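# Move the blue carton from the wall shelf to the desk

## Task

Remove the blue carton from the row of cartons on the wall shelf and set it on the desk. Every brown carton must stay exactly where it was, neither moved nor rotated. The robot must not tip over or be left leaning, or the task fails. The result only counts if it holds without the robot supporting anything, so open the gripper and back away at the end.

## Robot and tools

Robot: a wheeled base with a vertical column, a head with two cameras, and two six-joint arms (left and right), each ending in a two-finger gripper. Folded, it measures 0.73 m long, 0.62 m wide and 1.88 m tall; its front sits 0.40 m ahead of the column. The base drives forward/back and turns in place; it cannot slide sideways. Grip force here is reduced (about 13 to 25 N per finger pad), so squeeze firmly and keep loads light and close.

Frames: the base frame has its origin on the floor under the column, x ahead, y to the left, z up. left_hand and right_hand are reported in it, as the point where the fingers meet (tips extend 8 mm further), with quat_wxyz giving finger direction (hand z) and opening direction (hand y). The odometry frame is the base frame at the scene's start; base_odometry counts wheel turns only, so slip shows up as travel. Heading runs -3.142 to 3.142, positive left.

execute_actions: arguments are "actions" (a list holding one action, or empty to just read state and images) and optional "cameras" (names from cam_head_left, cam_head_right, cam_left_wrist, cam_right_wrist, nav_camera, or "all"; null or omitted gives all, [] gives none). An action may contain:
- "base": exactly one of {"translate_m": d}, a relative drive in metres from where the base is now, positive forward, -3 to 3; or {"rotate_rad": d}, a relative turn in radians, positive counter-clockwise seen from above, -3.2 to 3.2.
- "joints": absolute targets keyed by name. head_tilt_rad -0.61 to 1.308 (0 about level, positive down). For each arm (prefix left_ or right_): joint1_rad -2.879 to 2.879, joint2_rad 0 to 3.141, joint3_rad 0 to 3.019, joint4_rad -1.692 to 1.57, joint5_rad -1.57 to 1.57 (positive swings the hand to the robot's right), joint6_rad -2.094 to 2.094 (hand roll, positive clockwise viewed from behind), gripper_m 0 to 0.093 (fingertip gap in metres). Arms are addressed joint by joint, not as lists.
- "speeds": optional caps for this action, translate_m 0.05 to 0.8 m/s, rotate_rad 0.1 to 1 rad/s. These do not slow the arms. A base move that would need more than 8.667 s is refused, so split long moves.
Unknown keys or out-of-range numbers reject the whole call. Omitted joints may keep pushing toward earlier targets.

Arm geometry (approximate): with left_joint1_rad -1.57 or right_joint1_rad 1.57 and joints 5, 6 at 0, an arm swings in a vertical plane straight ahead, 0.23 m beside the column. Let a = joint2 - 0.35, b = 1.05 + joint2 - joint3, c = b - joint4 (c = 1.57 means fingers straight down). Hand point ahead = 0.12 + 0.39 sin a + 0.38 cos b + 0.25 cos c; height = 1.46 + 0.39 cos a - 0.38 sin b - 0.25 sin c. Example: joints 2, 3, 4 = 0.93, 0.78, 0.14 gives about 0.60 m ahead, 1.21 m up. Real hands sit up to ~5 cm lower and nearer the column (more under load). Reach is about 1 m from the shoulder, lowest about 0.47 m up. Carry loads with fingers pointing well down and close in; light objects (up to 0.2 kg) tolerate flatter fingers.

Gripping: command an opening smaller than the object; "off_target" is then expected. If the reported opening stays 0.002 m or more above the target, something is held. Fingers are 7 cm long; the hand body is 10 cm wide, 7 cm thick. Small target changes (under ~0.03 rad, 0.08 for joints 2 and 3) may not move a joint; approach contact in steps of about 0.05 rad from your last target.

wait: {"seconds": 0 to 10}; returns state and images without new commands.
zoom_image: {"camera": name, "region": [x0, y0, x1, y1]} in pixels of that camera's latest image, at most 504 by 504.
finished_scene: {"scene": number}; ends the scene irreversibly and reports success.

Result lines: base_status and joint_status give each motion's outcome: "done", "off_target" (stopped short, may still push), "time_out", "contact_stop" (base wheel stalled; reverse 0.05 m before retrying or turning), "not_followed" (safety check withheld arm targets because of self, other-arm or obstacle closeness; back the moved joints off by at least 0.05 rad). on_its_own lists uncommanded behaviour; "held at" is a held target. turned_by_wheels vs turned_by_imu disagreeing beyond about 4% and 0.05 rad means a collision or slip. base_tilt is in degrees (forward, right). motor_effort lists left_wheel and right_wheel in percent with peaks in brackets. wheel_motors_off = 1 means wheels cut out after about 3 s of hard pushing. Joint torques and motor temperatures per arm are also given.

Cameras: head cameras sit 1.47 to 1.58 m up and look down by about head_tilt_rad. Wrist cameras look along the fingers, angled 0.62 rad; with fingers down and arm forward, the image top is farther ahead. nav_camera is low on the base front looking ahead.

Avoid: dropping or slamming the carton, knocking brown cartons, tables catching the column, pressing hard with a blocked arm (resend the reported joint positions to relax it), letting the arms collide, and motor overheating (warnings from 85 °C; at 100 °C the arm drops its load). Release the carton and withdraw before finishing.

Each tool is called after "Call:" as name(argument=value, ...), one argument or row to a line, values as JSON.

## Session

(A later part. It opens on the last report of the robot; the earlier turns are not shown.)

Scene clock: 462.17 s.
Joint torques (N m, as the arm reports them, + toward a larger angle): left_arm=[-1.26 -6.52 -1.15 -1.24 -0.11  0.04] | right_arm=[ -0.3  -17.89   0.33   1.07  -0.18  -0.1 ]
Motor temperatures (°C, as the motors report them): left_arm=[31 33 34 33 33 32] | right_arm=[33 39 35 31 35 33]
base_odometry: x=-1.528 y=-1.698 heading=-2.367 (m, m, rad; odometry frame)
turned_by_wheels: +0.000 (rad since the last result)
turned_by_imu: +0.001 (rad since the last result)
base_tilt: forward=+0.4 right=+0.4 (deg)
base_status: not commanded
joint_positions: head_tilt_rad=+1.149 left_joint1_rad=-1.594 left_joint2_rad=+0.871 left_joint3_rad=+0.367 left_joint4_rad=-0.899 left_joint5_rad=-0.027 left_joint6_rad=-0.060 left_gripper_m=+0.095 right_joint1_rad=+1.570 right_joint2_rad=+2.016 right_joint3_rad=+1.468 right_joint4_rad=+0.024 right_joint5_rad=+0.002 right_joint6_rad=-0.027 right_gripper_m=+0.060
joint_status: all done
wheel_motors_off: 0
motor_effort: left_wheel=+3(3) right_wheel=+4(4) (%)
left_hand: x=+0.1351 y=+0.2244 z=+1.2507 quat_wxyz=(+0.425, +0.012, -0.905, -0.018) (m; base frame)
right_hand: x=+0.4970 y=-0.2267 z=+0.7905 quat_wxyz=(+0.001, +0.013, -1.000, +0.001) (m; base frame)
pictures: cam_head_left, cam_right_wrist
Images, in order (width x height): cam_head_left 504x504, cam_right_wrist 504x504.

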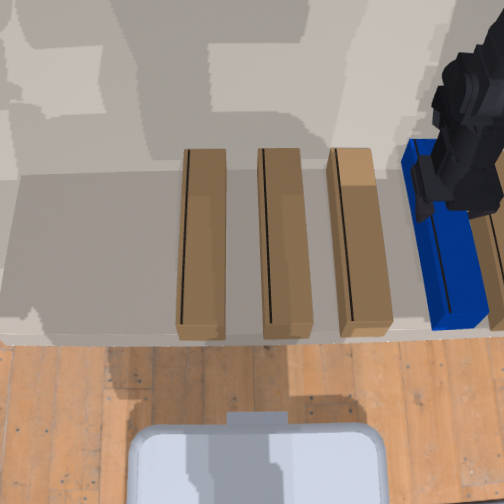

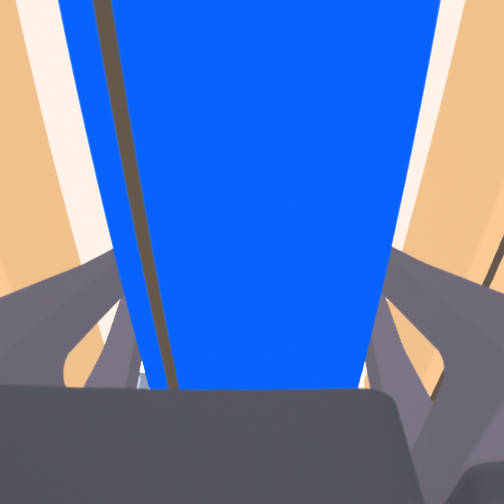

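Call:
execute_actions(
  actions=[
    {"base": {"translate_m": -0.6}, "joints": {"right_joint2_rad": 1.72, "right_joint3_rad": 1.21, "right_joint4_rad": 0.01, "head_tilt_rad": 0.85}},
  ],
  cameras=["cam_head_left", "cam_head_right", "cam_right_wrist"],
)

Scene clock: 498.50 s.
Joint torques (N m, as the arm reports them, + toward a larger angle): left_arm=[-0.89 -6.3  -0.92 -1.08 -0.13  0.07] | right_arm=[ -0.26 -15.99   0.7    0.52  -0.17  -0.1 ]
Motor temperatures (°C, as the motors report them): left_arm=[31 33 34 33 33 32] | right_arm=[33 39 35 31 35 33]
base_odometry: x=-1.099 y=-1.279 heading=-2.367 (m, m, rad; odometry frame)
turned_by_wheels: +0.000 (rad since the last result)
turned_by_imu: +0.000 (rad since the last result)
base_tilt: forward=+0.4 right=+0.4 (deg)
base_status: done
joint_positions: head_tilt_rad=+0.864 left_joint1_rad=-1.594 left_joint2_rad=+0.870 left_joint3_rad=+0.365 left_joint4_rad=-0.899 left_joint5_rad=-0.027 left_joint6_rad=-0.060 left_gripper_m=+0.095 right_joint1_rad=+1.569 right_joint2_rad=+1.705 right_joint3_rad=+1.209 right_joint4_rad=+0.019 right_joint5_rad=+0.002 right_joint6_rad=-0.027 right_gripper_m=+0.060
joint_status: all done
wheel_motors_off: 0
motor_effort: left_wheel=+1(71) right_wheel=+0(49) (%)
left_hand: x=+0.1339 y=+0.2244 z=+1.2512 quat_wxyz=(+0.426, +0.012, -0.905, -0.018) (m; base frame)
right_hand: x=+0.5215 y=-0.2269 z=+0.9095 quat_wxyz=(-0.023, +0.013, -1.000, +0.002) (m; base frame)
pictures: cam_head_left, cam_head_right, cam_right_wrist
Images, in order (width x height): cam_head_left 504x504, cam_head_right 504x504, cam_right_wrist 504x504.

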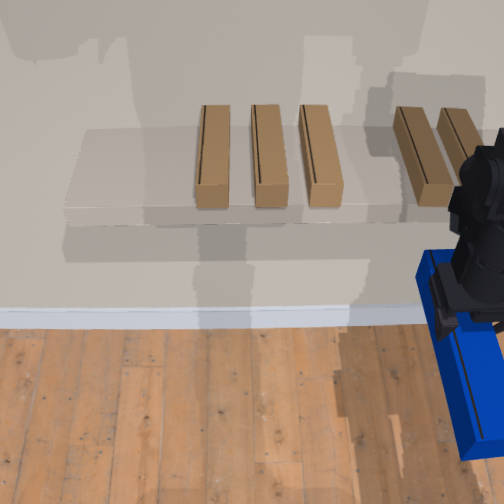

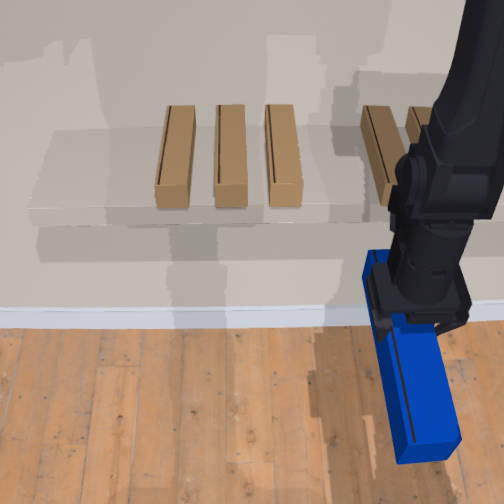

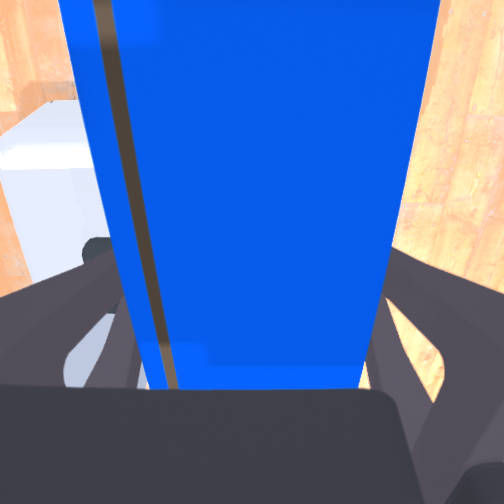

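Call:
execute_actions(
  actions=[
    {"base": {"rotate_rad": -2.98}, "joints": {"head_tilt_rad": 0.5}},
  ],
  cameras=["cam_head_left", "cam_right_wrist", "nav_camera"],
)

Scene clock: 513.70 s.
Joint torques (N m, as the arm reports them, + toward a larger angle): left_arm=[-1.18 -5.84 -1.26 -1.27 -0.12  0.03] | right_arm=[  0.   -15.75   0.73   0.57  -0.17  -0.1 ]
Motor temperatures (°C, as the motors report them): left_arm=[31 33 34 33 33 32] | right_arm=[33 39 35 31 35 33]
base_odometry: x=-1.099 y=-1.279 heading=+0.938 (m, m, rad; odometry frame)
turned_by_wheels: -2.978 (rad since the last result)
turned_by_imu: -2.971 (rad since the last result)
base_tilt: forward=+0.4 right=+0.4 (deg)
base_status: done
joint_positions: head_tilt_rad=+0.518 left_joint1_rad=-1.594 left_joint2_rad=+0.870 left_joint3_rad=+0.367 left_joint4_rad=-0.899 left_joint5_rad=-0.027 left_joint6_rad=-0.060 left_gripper_m=+0.095 right_joint1_rad=+1.566 right_joint2_rad=+1.705 right_joint3_rad=+1.209 right_joint4_rad=+0.019 right_joint5_rad=+0.002 right_joint6_rad=-0.027 right_gripper_m=+0.060
joint_status: all done
wheel_motors_off: 0
motor_effort: left_wheel=+6(56) right_wheel=-8(38) (%)
left_hand: x=+0.1351 y=+0.2244 z=+1.2508 quat_wxyz=(+0.425, +0.012, -0.905, -0.018) (m; base frame)
right_hand: x=+0.5215 y=-0.2293 z=+0.9095 quat_wxyz=(-0.023, +0.012, -1.000, +0.003) (m; base frame)
pictures: cam_head_left, cam_right_wrist, nav_camera
Images, in order (width x height): cam_head_left 504x504, cam_right_wrist 504x504, nav_camera 504x504.

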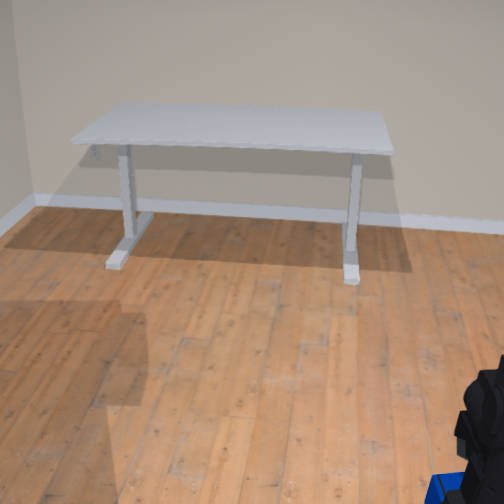

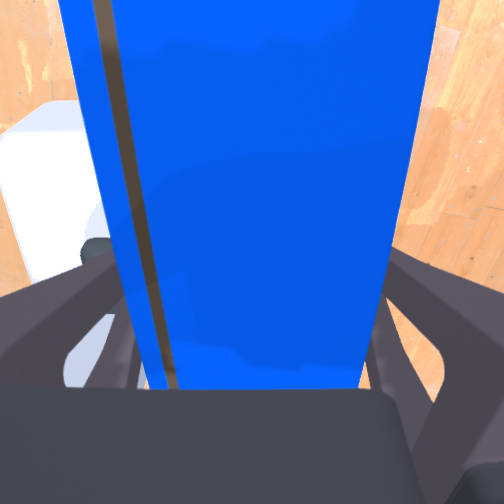

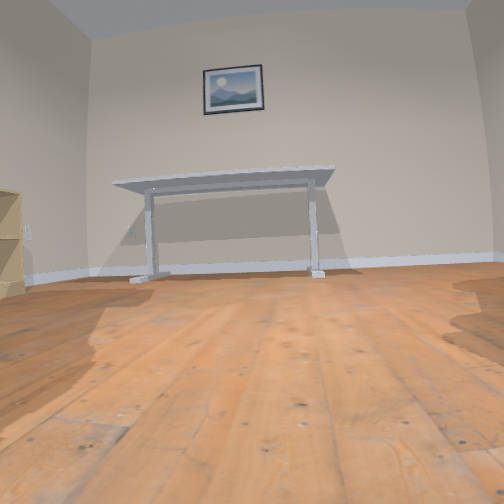

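Call:
execute_actions(
  actions=[
    {"base": {"translate_m": 2.55}, "joints": {"head_tilt_rad": 1.15}},
  ],
  cameras=["cam_head_left", "cam_head_right", "cam_right_wrist", "nav_camera"],
)

Scene clock: 536.77 s.
Joint torques (N m, as the arm reports them, + toward a larger angle): left_arm=[-0.47 -5.84 -1.21 -1.33 -0.13  0.05] | right_arm=[  0.04 -15.88   0.61   0.6   -0.17  -0.1 ]
Motor temperatures (°C, as the motors report them): left_arm=[31 33 34 33 33 32] | right_arm=[33 39 35 31 35 33]
base_odometry: x=+0.409 y=+0.778 heading=+0.938 (m, m, rad; odometry frame)
turned_by_wheels: +0.000 (rad since the last result)
turned_by_imu: +0.003 (rad since the last result)
base_tilt: forward=+0.4 right=+0.5 (deg)
base_status: done
joint_positions: head_tilt_rad=+1.149 left_joint1_rad=-1.594 left_joint2_rad=+0.870 left_joint3_rad=+0.368 left_joint4_rad=-0.899 left_joint5_rad=-0.027 left_joint6_rad=-0.060 left_gripper_m=+0.095 right_joint1_rad=+1.566 right_joint2_rad=+1.706 right_joint3_rad=+1.211 right_joint4_rad=+0.019 right_joint5_rad=+0.002 right_joint6_rad=-0.027 right_gripper_m=+0.060
joint_status: all done
wheel_motors_off: 0
motor_effort: left_wheel=-3(65) right_wheel=-1(48) (%)
left_hand: x=+0.1357 y=+0.2244 z=+1.2506 quat_wxyz=(+0.424, +0.012, -0.905, -0.018) (m; base frame)
right_hand: x=+0.5223 y=-0.2293 z=+0.9093 quat_wxyz=(-0.023, +0.012, -1.000, +0.003) (m; base frame)
pictures: cam_head_left, cam_head_right, cam_right_wrist, nav_camera
Images, in order (width x height): cam_head_left 504x504, cam_head_right 504x504, cam_right_wrist 504x504, nav_camera 504x504.

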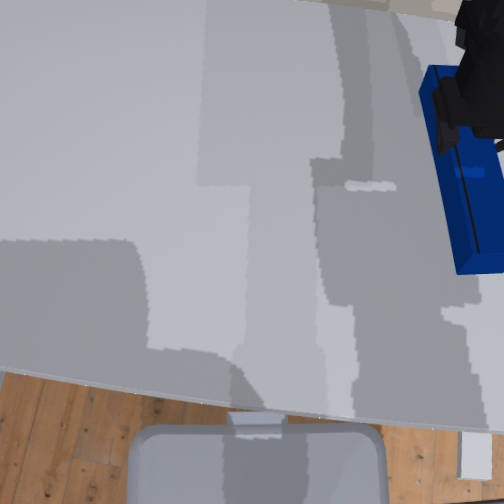

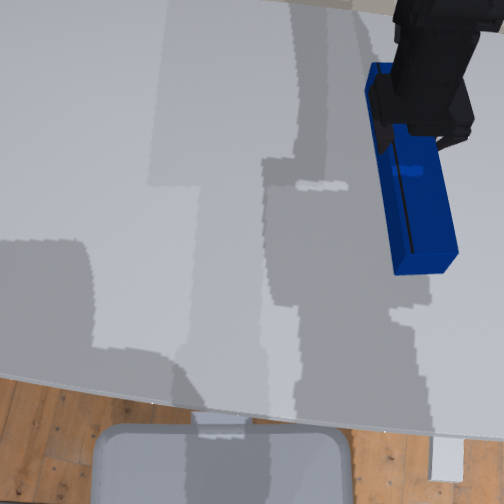

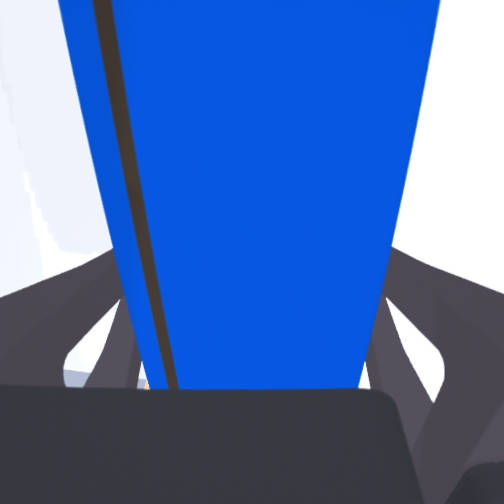

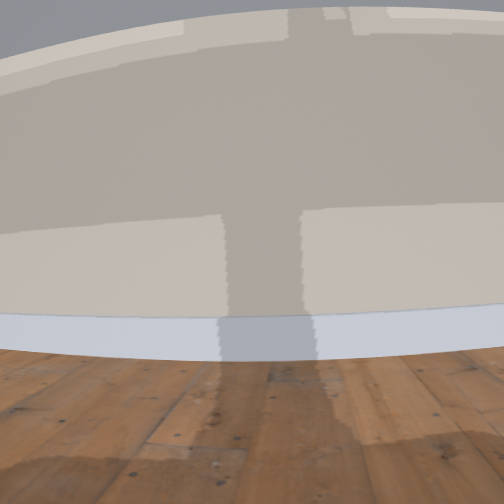

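Call:
zoom_image(
  camera="cam_head_left",
  region=[300, 160, 504, 340],
)

Call:
zoom_image(
  camera="cam_head_right",
  region=[250, 160, 454, 340],
)

Region (300, 160, 504, 340) of cam_head_left's 504x504 image, scaled by 2.471, with more detail than that image has; it fills the top 445 rows of this view, and the rest is white.

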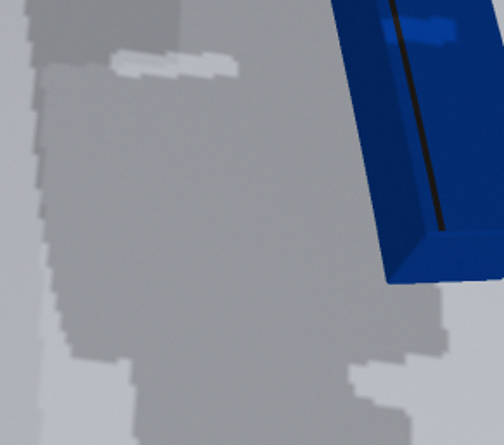

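Region (250, 160, 454, 340) of cam_head_right's 504x504 image, scaled by 2.471, with more detail than that image has; it fills the top 445 rows of this view, and the rest is white.

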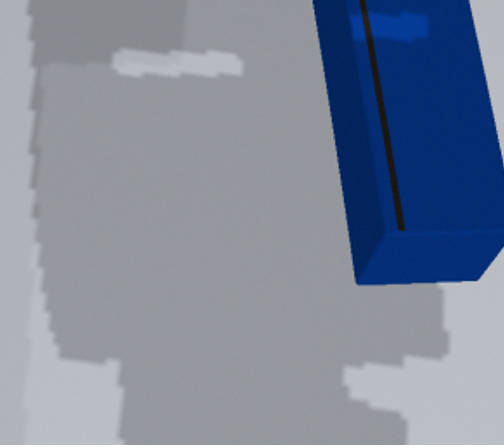

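Call:
execute_actions(
  actions=[
    {"joints": {"right_joint2_rad": 2.05, "right_joint3_rad": 1.517, "right_joint4_rad": 0.015}},
  ],
  cameras=["cam_head_left", "cam_head_right", "cam_right_wrist"],
)

Scene clock: 583.70 s.
Joint torques (N m, as the arm reports them, + toward a larger angle): left_arm=[-0.88 -6.64 -1.23 -1.06 -0.11  0.03] | right_arm=[ -0.12 -17.8    0.39   0.64  -0.17  -0.1 ]
Motor temperatures (°C, as the motors report them): left_arm=[31 33 34 33 33 32] | right_arm=[33 39 35 31 35 33]
base_odometry: x=+0.409 y=+0.778 heading=+0.938 (m, m, rad; odometry frame)
turned_by_wheels: +0.000 (rad since the last result)
turned_by_imu: +0.001 (rad since the last result)
base_tilt: forward=+0.4 right=+0.4 (deg)
base_status: not commanded
joint_positions: head_tilt_rad=+1.149 left_joint1_rad=-1.594 left_joint2_rad=+0.870 left_joint3_rad=+0.368 left_joint4_rad=-0.899 left_joint5_rad=-0.027 left_joint6_rad=-0.060 left_gripper_m=+0.095 right_joint1_rad=+1.566 right_joint2_rad=+2.067 right_joint3_rad=+1.513 right_joint4_rad=+0.019 right_joint5_rad=+0.002 right_joint6_rad=-0.027 right_gripper_m=+0.060
joint_status: all done
wheel_motors_off: 0
motor_effort: left_wheel=-1(1) right_wheel=+1(0) (%)
left_hand: x=+0.1357 y=+0.2244 z=+1.2506 quat_wxyz=(+0.424, +0.012, -0.905, -0.018) (m; base frame)
right_hand: x=+0.4903 y=-0.2298 z=+0.7712 quat_wxyz=(+0.005, +0.012, -1.000, +0.003) (m; base frame)
pictures: cam_head_left, cam_head_right, cam_right_wrist
Images, in order (width x height): cam_head_left 504x504, cam_head_right 504x504, cam_right_wrist 504x504.

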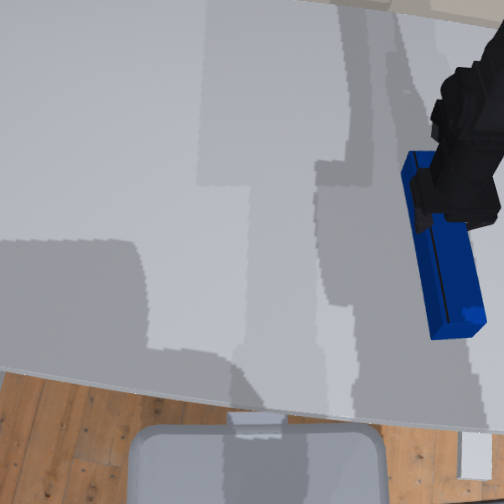

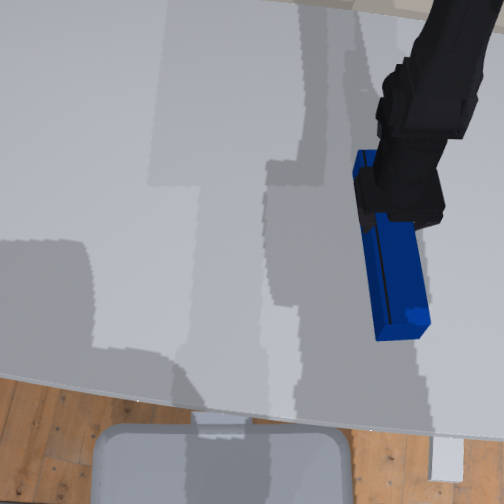

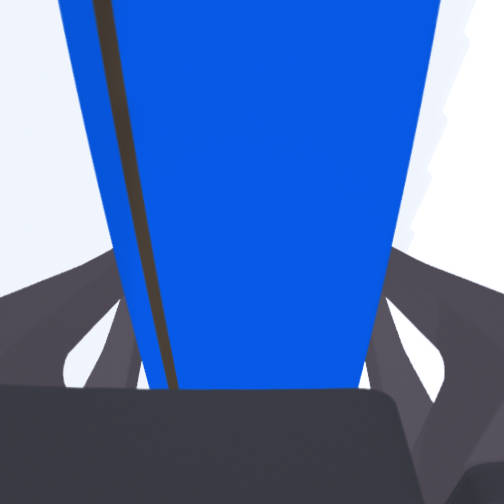

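Call:
zoom_image(
  camera="cam_head_left",
  region=[320, 280, 504, 440],
)

Call:
zoom_image(
  camera="cam_head_right",
  region=[270, 280, 454, 440],
)

Region (320, 280, 504, 440) of cam_head_left's 504x504 image, scaled by 2.739, with more detail than that image has; it fills the top 438 rows of this view, and the rest is white.

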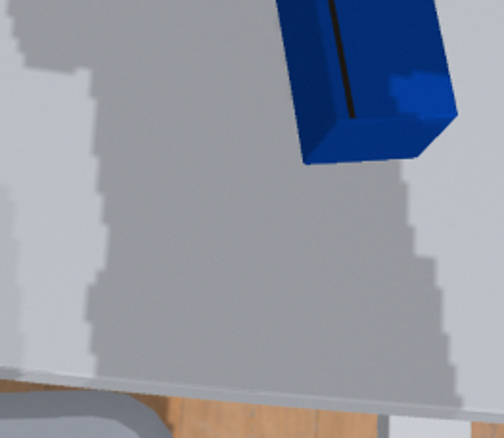

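Region (270, 280, 454, 440) of cam_head_right's 504x504 image, scaled by 2.739, with more detail than that image has; it fills the top 438 rows of this view, and the rest is white.

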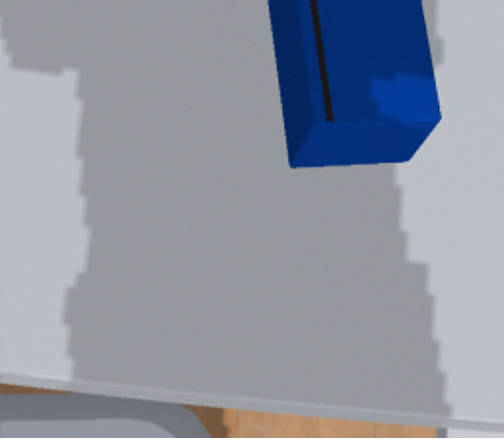

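Call:
execute_actions(
  actions=[
    {"joints": {"right_joint2_rad": 2.105, "right_joint3_rad": 1.58}},
  ],
  cameras=["cam_head_left", "cam_head_right"],
)

Scene clock: 616.50 s.
Joint torques (N m, as the arm reports them, + toward a larger angle): left_arm=[-0.7  -7.19 -1.32 -1.11 -0.16  0.05] | right_arm=[  0.04 -15.79   0.39   0.78  -0.17  -0.1 ]
Motor temperatures (°C, as the motors report them): left_arm=[31 33 34 33 33 32] | right_arm=[33 40 35 31 35 33]
base_odometry: x=+0.409 y=+0.778 heading=+0.938 (m, m, rad; odometry frame)
turned_by_wheels: +0.000 (rad since the last result)
turned_by_imu: +0.001 (rad since the last result)
base_tilt: forward=+0.4 right=+0.4 (deg)
base_status: not commanded
joint_positions: head_tilt_rad=+1.149 left_joint1_rad=-1.594 left_joint2_rad=+0.870 left_joint3_rad=+0.368 left_joint4_rad=-0.899 left_joint5_rad=-0.027 left_joint6_rad=-0.060 left_gripper_m=+0.095 right_joint1_rad=+1.566 right_joint2_rad=+2.086 right_joint3_rad=+1.582 right_joint4_rad=+0.019 right_joint5_rad=+0.002 right_joint6_rad=-0.027 right_gripper_m=+0.060
joint_status: all done
wheel_motors_off: 0
motor_effort: left_wheel=-2(0) right_wheel=+0(0) (%)
left_hand: x=+0.1357 y=+0.2244 z=+1.2506 quat_wxyz=(+0.424, +0.012, -0.905, -0.018) (m; base frame)
right_hand: x=+0.5201 y=-0.2299 z=+0.7640 quat_wxyz=(-0.019, +0.012, -1.000, +0.003) (m; base frame)
pictures: cam_head_left, cam_head_right
Images, in order (width x height): cam_head_left 504x504, cam_head_right 504x504.

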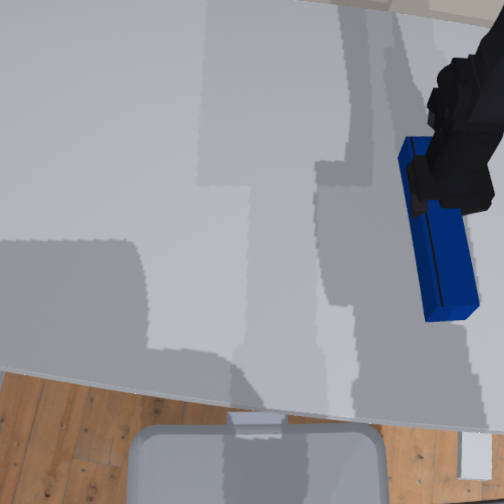

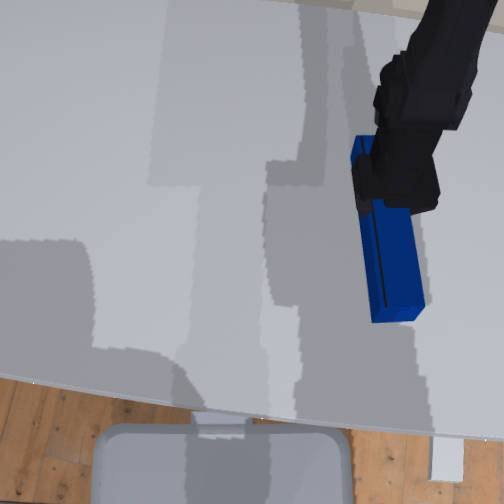

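Call:
execute_actions(
  actions=[
    {"joints": {"right_joint2_rad": 2.145, "right_joint3_rad": 1.59}},
  ],
  cameras=["cam_head_left", "cam_head_right", "cam_right_wrist"],
)

Scene clock: 624.57 s.
Joint torques (N m, as the arm reports them, + toward a larger angle): left_arm=[-0.68 -6.77 -1.11 -1.16 -0.09  0.07] | right_arm=[ -0.11 -14.56   0.39   0.69  -0.17  -0.09]
Motor temperatures (°C, as the motors report them): left_arm=[31 33 34 33 33 32] | right_arm=[33 39 35 31 35 33]
base_odometry: x=+0.409 y=+0.778 heading=+0.938 (m, m, rad; odometry frame)
turned_by_wheels: +0.000 (rad since the last result)
turned_by_imu: +0.001 (rad since the last result)
base_tilt: forward=+0.4 right=+0.4 (deg)
base_status: not commanded
joint_positions: head_tilt_rad=+1.149 left_joint1_rad=-1.594 left_joint2_rad=+0.870 left_joint3_rad=+0.368 left_joint4_rad=-0.899 left_joint5_rad=-0.027 left_joint6_rad=-0.060 left_gripper_m=+0.095 right_joint1_rad=+1.566 right_joint2_rad=+2.112 right_joint3_rad=+1.590 right_joint4_rad=+0.019 right_joint5_rad=+0.002 right_joint6_rad=-0.027 right_gripper_m=+0.060
joint_status: all done
wheel_motors_off: 0
motor_effort: left_wheel=+0(0) right_wheel=+1(0) (%)
left_hand: x=+0.1357 y=+0.2244 z=+1.2506 quat_wxyz=(+0.424, +0.012, -0.905, -0.018) (m; base frame)
right_hand: x=+0.5067 y=-0.2299 z=+0.7537 quat_wxyz=(-0.010, +0.012, -1.000, +0.003) (m; base frame)
pictures: cam_head_left, cam_head_right, cam_right_wrist
Images, in order (width x height): cam_head_left 504x504, cam_head_right 504x504, cam_right_wrist 504x504.

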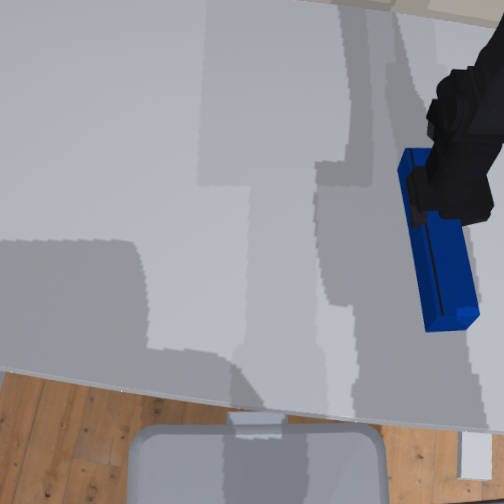

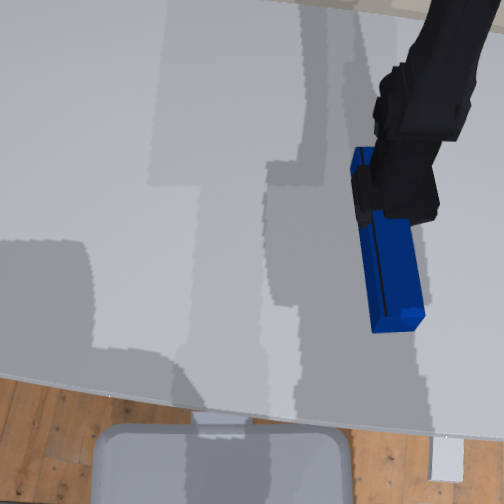

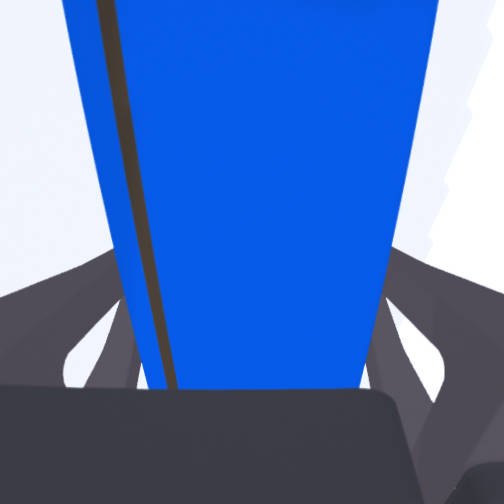

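Call:
execute_actions(
  actions=[
    {"joints": {"right_gripper_m": 0.093, "right_joint2_rad": 2.115}},
  ],
  cameras=["cam_right_wrist"],
)

Call:
execute_actions(
  actions=[
    {"joints": {"right_joint2_rad": 1.77, "right_joint3_rad": 1.24}},
  ],
  cameras=["cam_head_left", "cam_right_wrist"],
)

Scene clock: 639.03 s.
Joint torques (N m, as the arm reports them, + toward a larger angle): left_arm=[-1.64 -7.09 -1.13 -1.13 -0.11  0.07] | right_arm=[ -0.04 -16.61   0.42   0.68  -0.16  -0.1 ]
Motor temperatures (°C, as the motors report them): left_arm=[31 33 34 33 33 32] | right_arm=[33 39 35 31 35 33]
base_odometry: x=+0.409 y=+0.778 heading=+0.938 (m, m, rad; odometry frame)
turned_by_wheels: +0.000 (rad since the last result)
turned_by_imu: +0.001 (rad since the last result)
base_tilt: forward=+0.4 right=+0.4 (deg)
base_status: not commanded
joint_positions: head_tilt_rad=+1.149 left_joint1_rad=-1.594 left_joint2_rad=+0.870 left_joint3_rad=+0.368 left_joint4_rad=-0.899 left_joint5_rad=-0.027 left_joint6_rad=-0.060 left_gripper_m=+0.095 right_joint1_rad=+1.566 right_joint2_rad=+2.112 right_joint3_rad=+1.590 right_joint4_rad=+0.019 right_joint5_rad=+0.002 right_joint6_rad=-0.027 right_gripper_m=+0.093
joint_status: all done
wheel_motors_off: 0
motor_effort: left_wheel=+0(2) right_wheel=+0(1) (%)
left_hand: x=+0.1357 y=+0.2244 z=+1.2506 quat_wxyz=(+0.424, +0.012, -0.905, -0.018) (m; base frame)
right_hand: x=+0.5072 y=-0.2299 z=+0.7540 quat_wxyz=(-0.010, +0.012, -1.000, +0.003) (m; base frame)
pictures: cam_right_wrist
Images, in order (width x height): cam_right_wrist 504x504.

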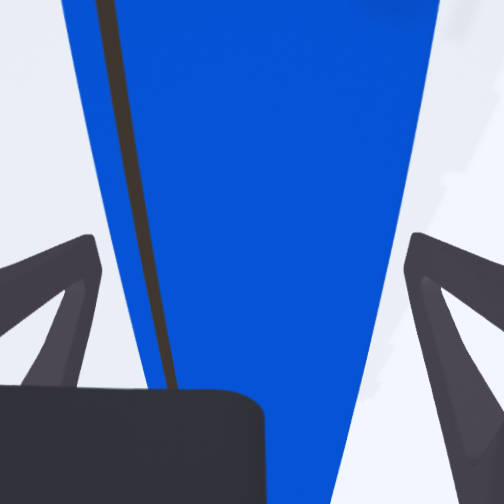

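Scene clock: 640.20 s.
Joint torques (N m, as the arm reports them, + toward a larger angle): left_arm=[-1.46 -6.98 -1.13 -1.23 -0.14  0.07] | right_arm=[ -0.02 -15.4    0.21   0.73  -0.16  -0.1 ]
Motor temperatures (°C, as the motors report them): left_arm=[31 33 34 33 33 32] | right_arm=[33 39 35 31 35 33]
base_odometry: x=+0.409 y=+0.778 heading=+0.938 (m, m, rad; odometry frame)
turned_by_wheels: +0.000 (rad since the last result)
turned_by_imu: +0.000 (rad since the last result)
base_tilt: forward=+0.4 right=+0.4 (deg)
base_status: not commanded
joint_positions: head_tilt_rad=+1.149 left_joint1_rad=-1.594 left_joint2_rad=+0.870 left_joint3_rad=+0.368 left_joint4_rad=-0.899 left_joint5_rad=-0.027 left_joint6_rad=-0.060 left_gripper_m=+0.095 right_joint1_rad=+1.566 right_joint2_rad=+1.748 right_joint3_rad=+1.245 right_joint4_rad=+0.019 right_joint5_rad=+0.002 right_joint6_rad=-0.027 right_gripper_m=+0.093
joint_status: all done
wheel_motors_off: 0
motor_effort: left_wheel=+1(2) right_wheel=+0(1) (%)
left_hand: x=+0.1357 y=+0.2244 z=+1.2506 quat_wxyz=(+0.424, +0.012, -0.905, -0.018) (m; base frame)
right_hand: x=+0.5204 y=-0.2293 z=+0.8931 quat_wxyz=(-0.019, +0.012, -1.000, +0.003) (m; base frame)
pictures: cam_head_left, cam_right_wrist
Images, in order (width x height): cam_head_left 504x504, cam_right_wrist 504x504.

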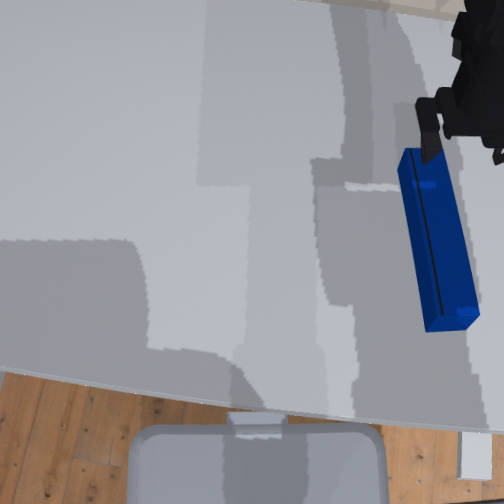

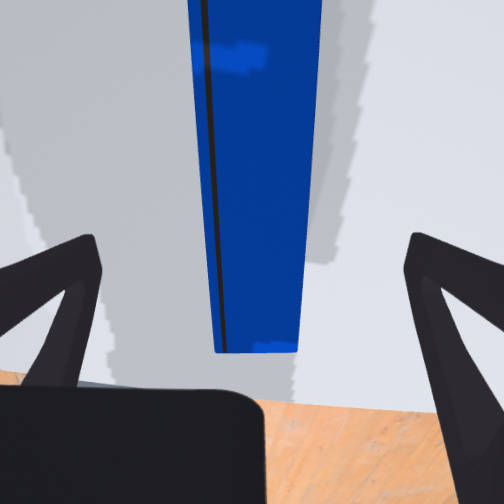

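Call:
execute_actions(
  actions=[
    {"base": {"translate_m": -0.7}, "joints": {"right_joint2_rad": 0.87, "right_joint3_rad": 0.42, "right_joint4_rad": -0.97, "head_tilt_rad": 0.7}},
  ],
)

Scene clock: 650.97 s.
Joint torques (N m, as the arm reports them, + toward a larger angle): left_arm=[-1.34 -6.42 -0.89 -1.17 -0.12  0.08] | right_arm=[ 0.34 -8.63 -0.2  -1.24 -0.16 -0.09]
Motor temperatures (°C, as the motors report them): left_arm=[31 33 34 33 33 32] | right_arm=[33 39 35 31 35 33]
base_odometry: x=-0.005 y=+0.213 heading=+0.938 (m, m, rad; odometry frame)
turned_by_wheels: +0.000 (rad since the last result)
turned_by_imu: +0.000 (rad since the last result)
base_tilt: forward=+0.4 right=+0.4 (deg)
base_status: done
joint_positions: head_tilt_rad=+0.716 left_joint1_rad=-1.594 left_joint2_rad=+0.870 left_joint3_rad=+0.364 left_joint4_rad=-0.899 left_joint5_rad=-0.027 left_joint6_rad=-0.060 left_gripper_m=+0.095 right_joint1_rad=+1.566 right_joint2_rad=+0.881 right_joint3_rad=+0.417 right_joint4_rad=-0.956 right_joint5_rad=+0.002 right_joint6_rad=-0.027 right_gripper_m=+0.093
joint_status: all done
wheel_motors_off: 0
motor_effort: left_wheel=+1(34) right_wheel=-1(48) (%)
left_hand: x=+0.1335 y=+0.2244 z=+1.2513 quat_wxyz=(+0.426, +0.012, -0.904, -0.018) (m; base frame)
right_hand: x=+0.1506 y=-0.2268 z=+1.2527 quat_wxyz=(+0.433, +0.011, -0.901, -0.004) (m; base frame)
pictures: cam_head_left, cam_head_right, cam_left_wrist, cam_right_wrist, nav_camera
Images, in order (width x height): cam_head_left 504x504, cam_head_right 504x504, cam_left_wrist 504x504, cam_right_wrist 504x504, nav_camera 504x504.

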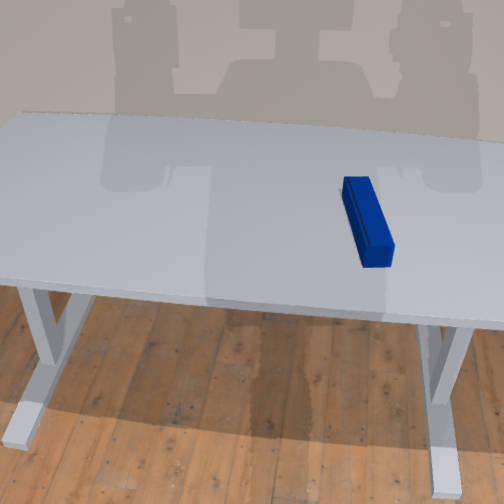

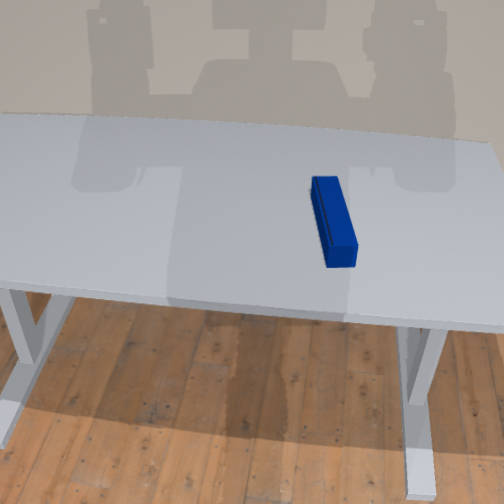

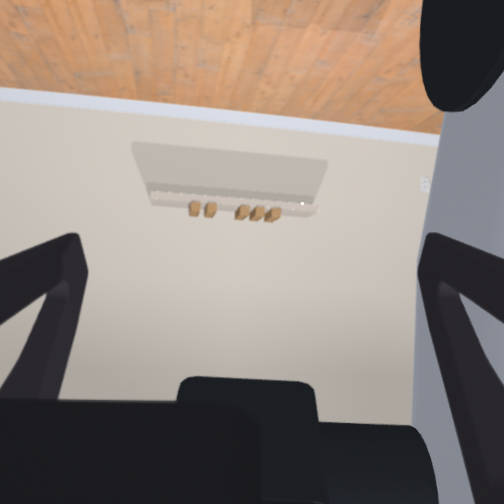

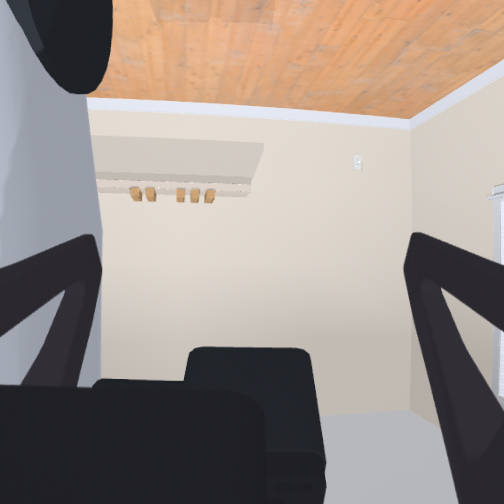

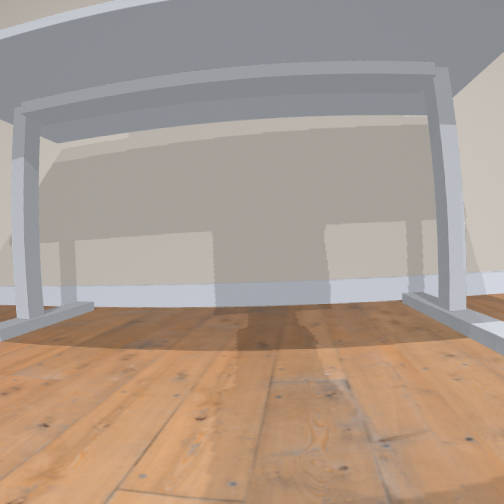

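Call:
zoom_image(
  camera="cam_left_wrist",
  region=[140, 175, 330, 235],
)

Call:
zoom_image(
  camera="cam_right_wrist",
  region=[95, 165, 265, 220],
)

Region (140, 175, 330, 235) of cam_left_wrist's 504x504 image, scaled by 2.653, with more detail than that image has; it fills the top 159 rows of this view, and the rest is white.

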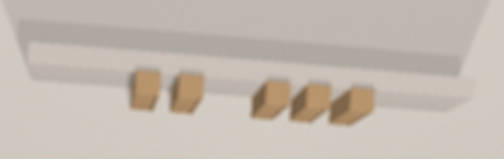

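Region (95, 165, 265, 220) of cam_right_wrist's 504x504 image, scaled by 2.965, with more detail than that image has; it fills the top 163 rows of this view, and the rest is white.

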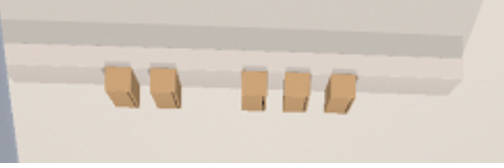

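The blue carton is on the desk, the five brown cartons look undisturbed, and the robot is clear, so I'm ending scene 1.

Call:
finished_scene(
  scene=1,
)

The scene is finished: the task was done.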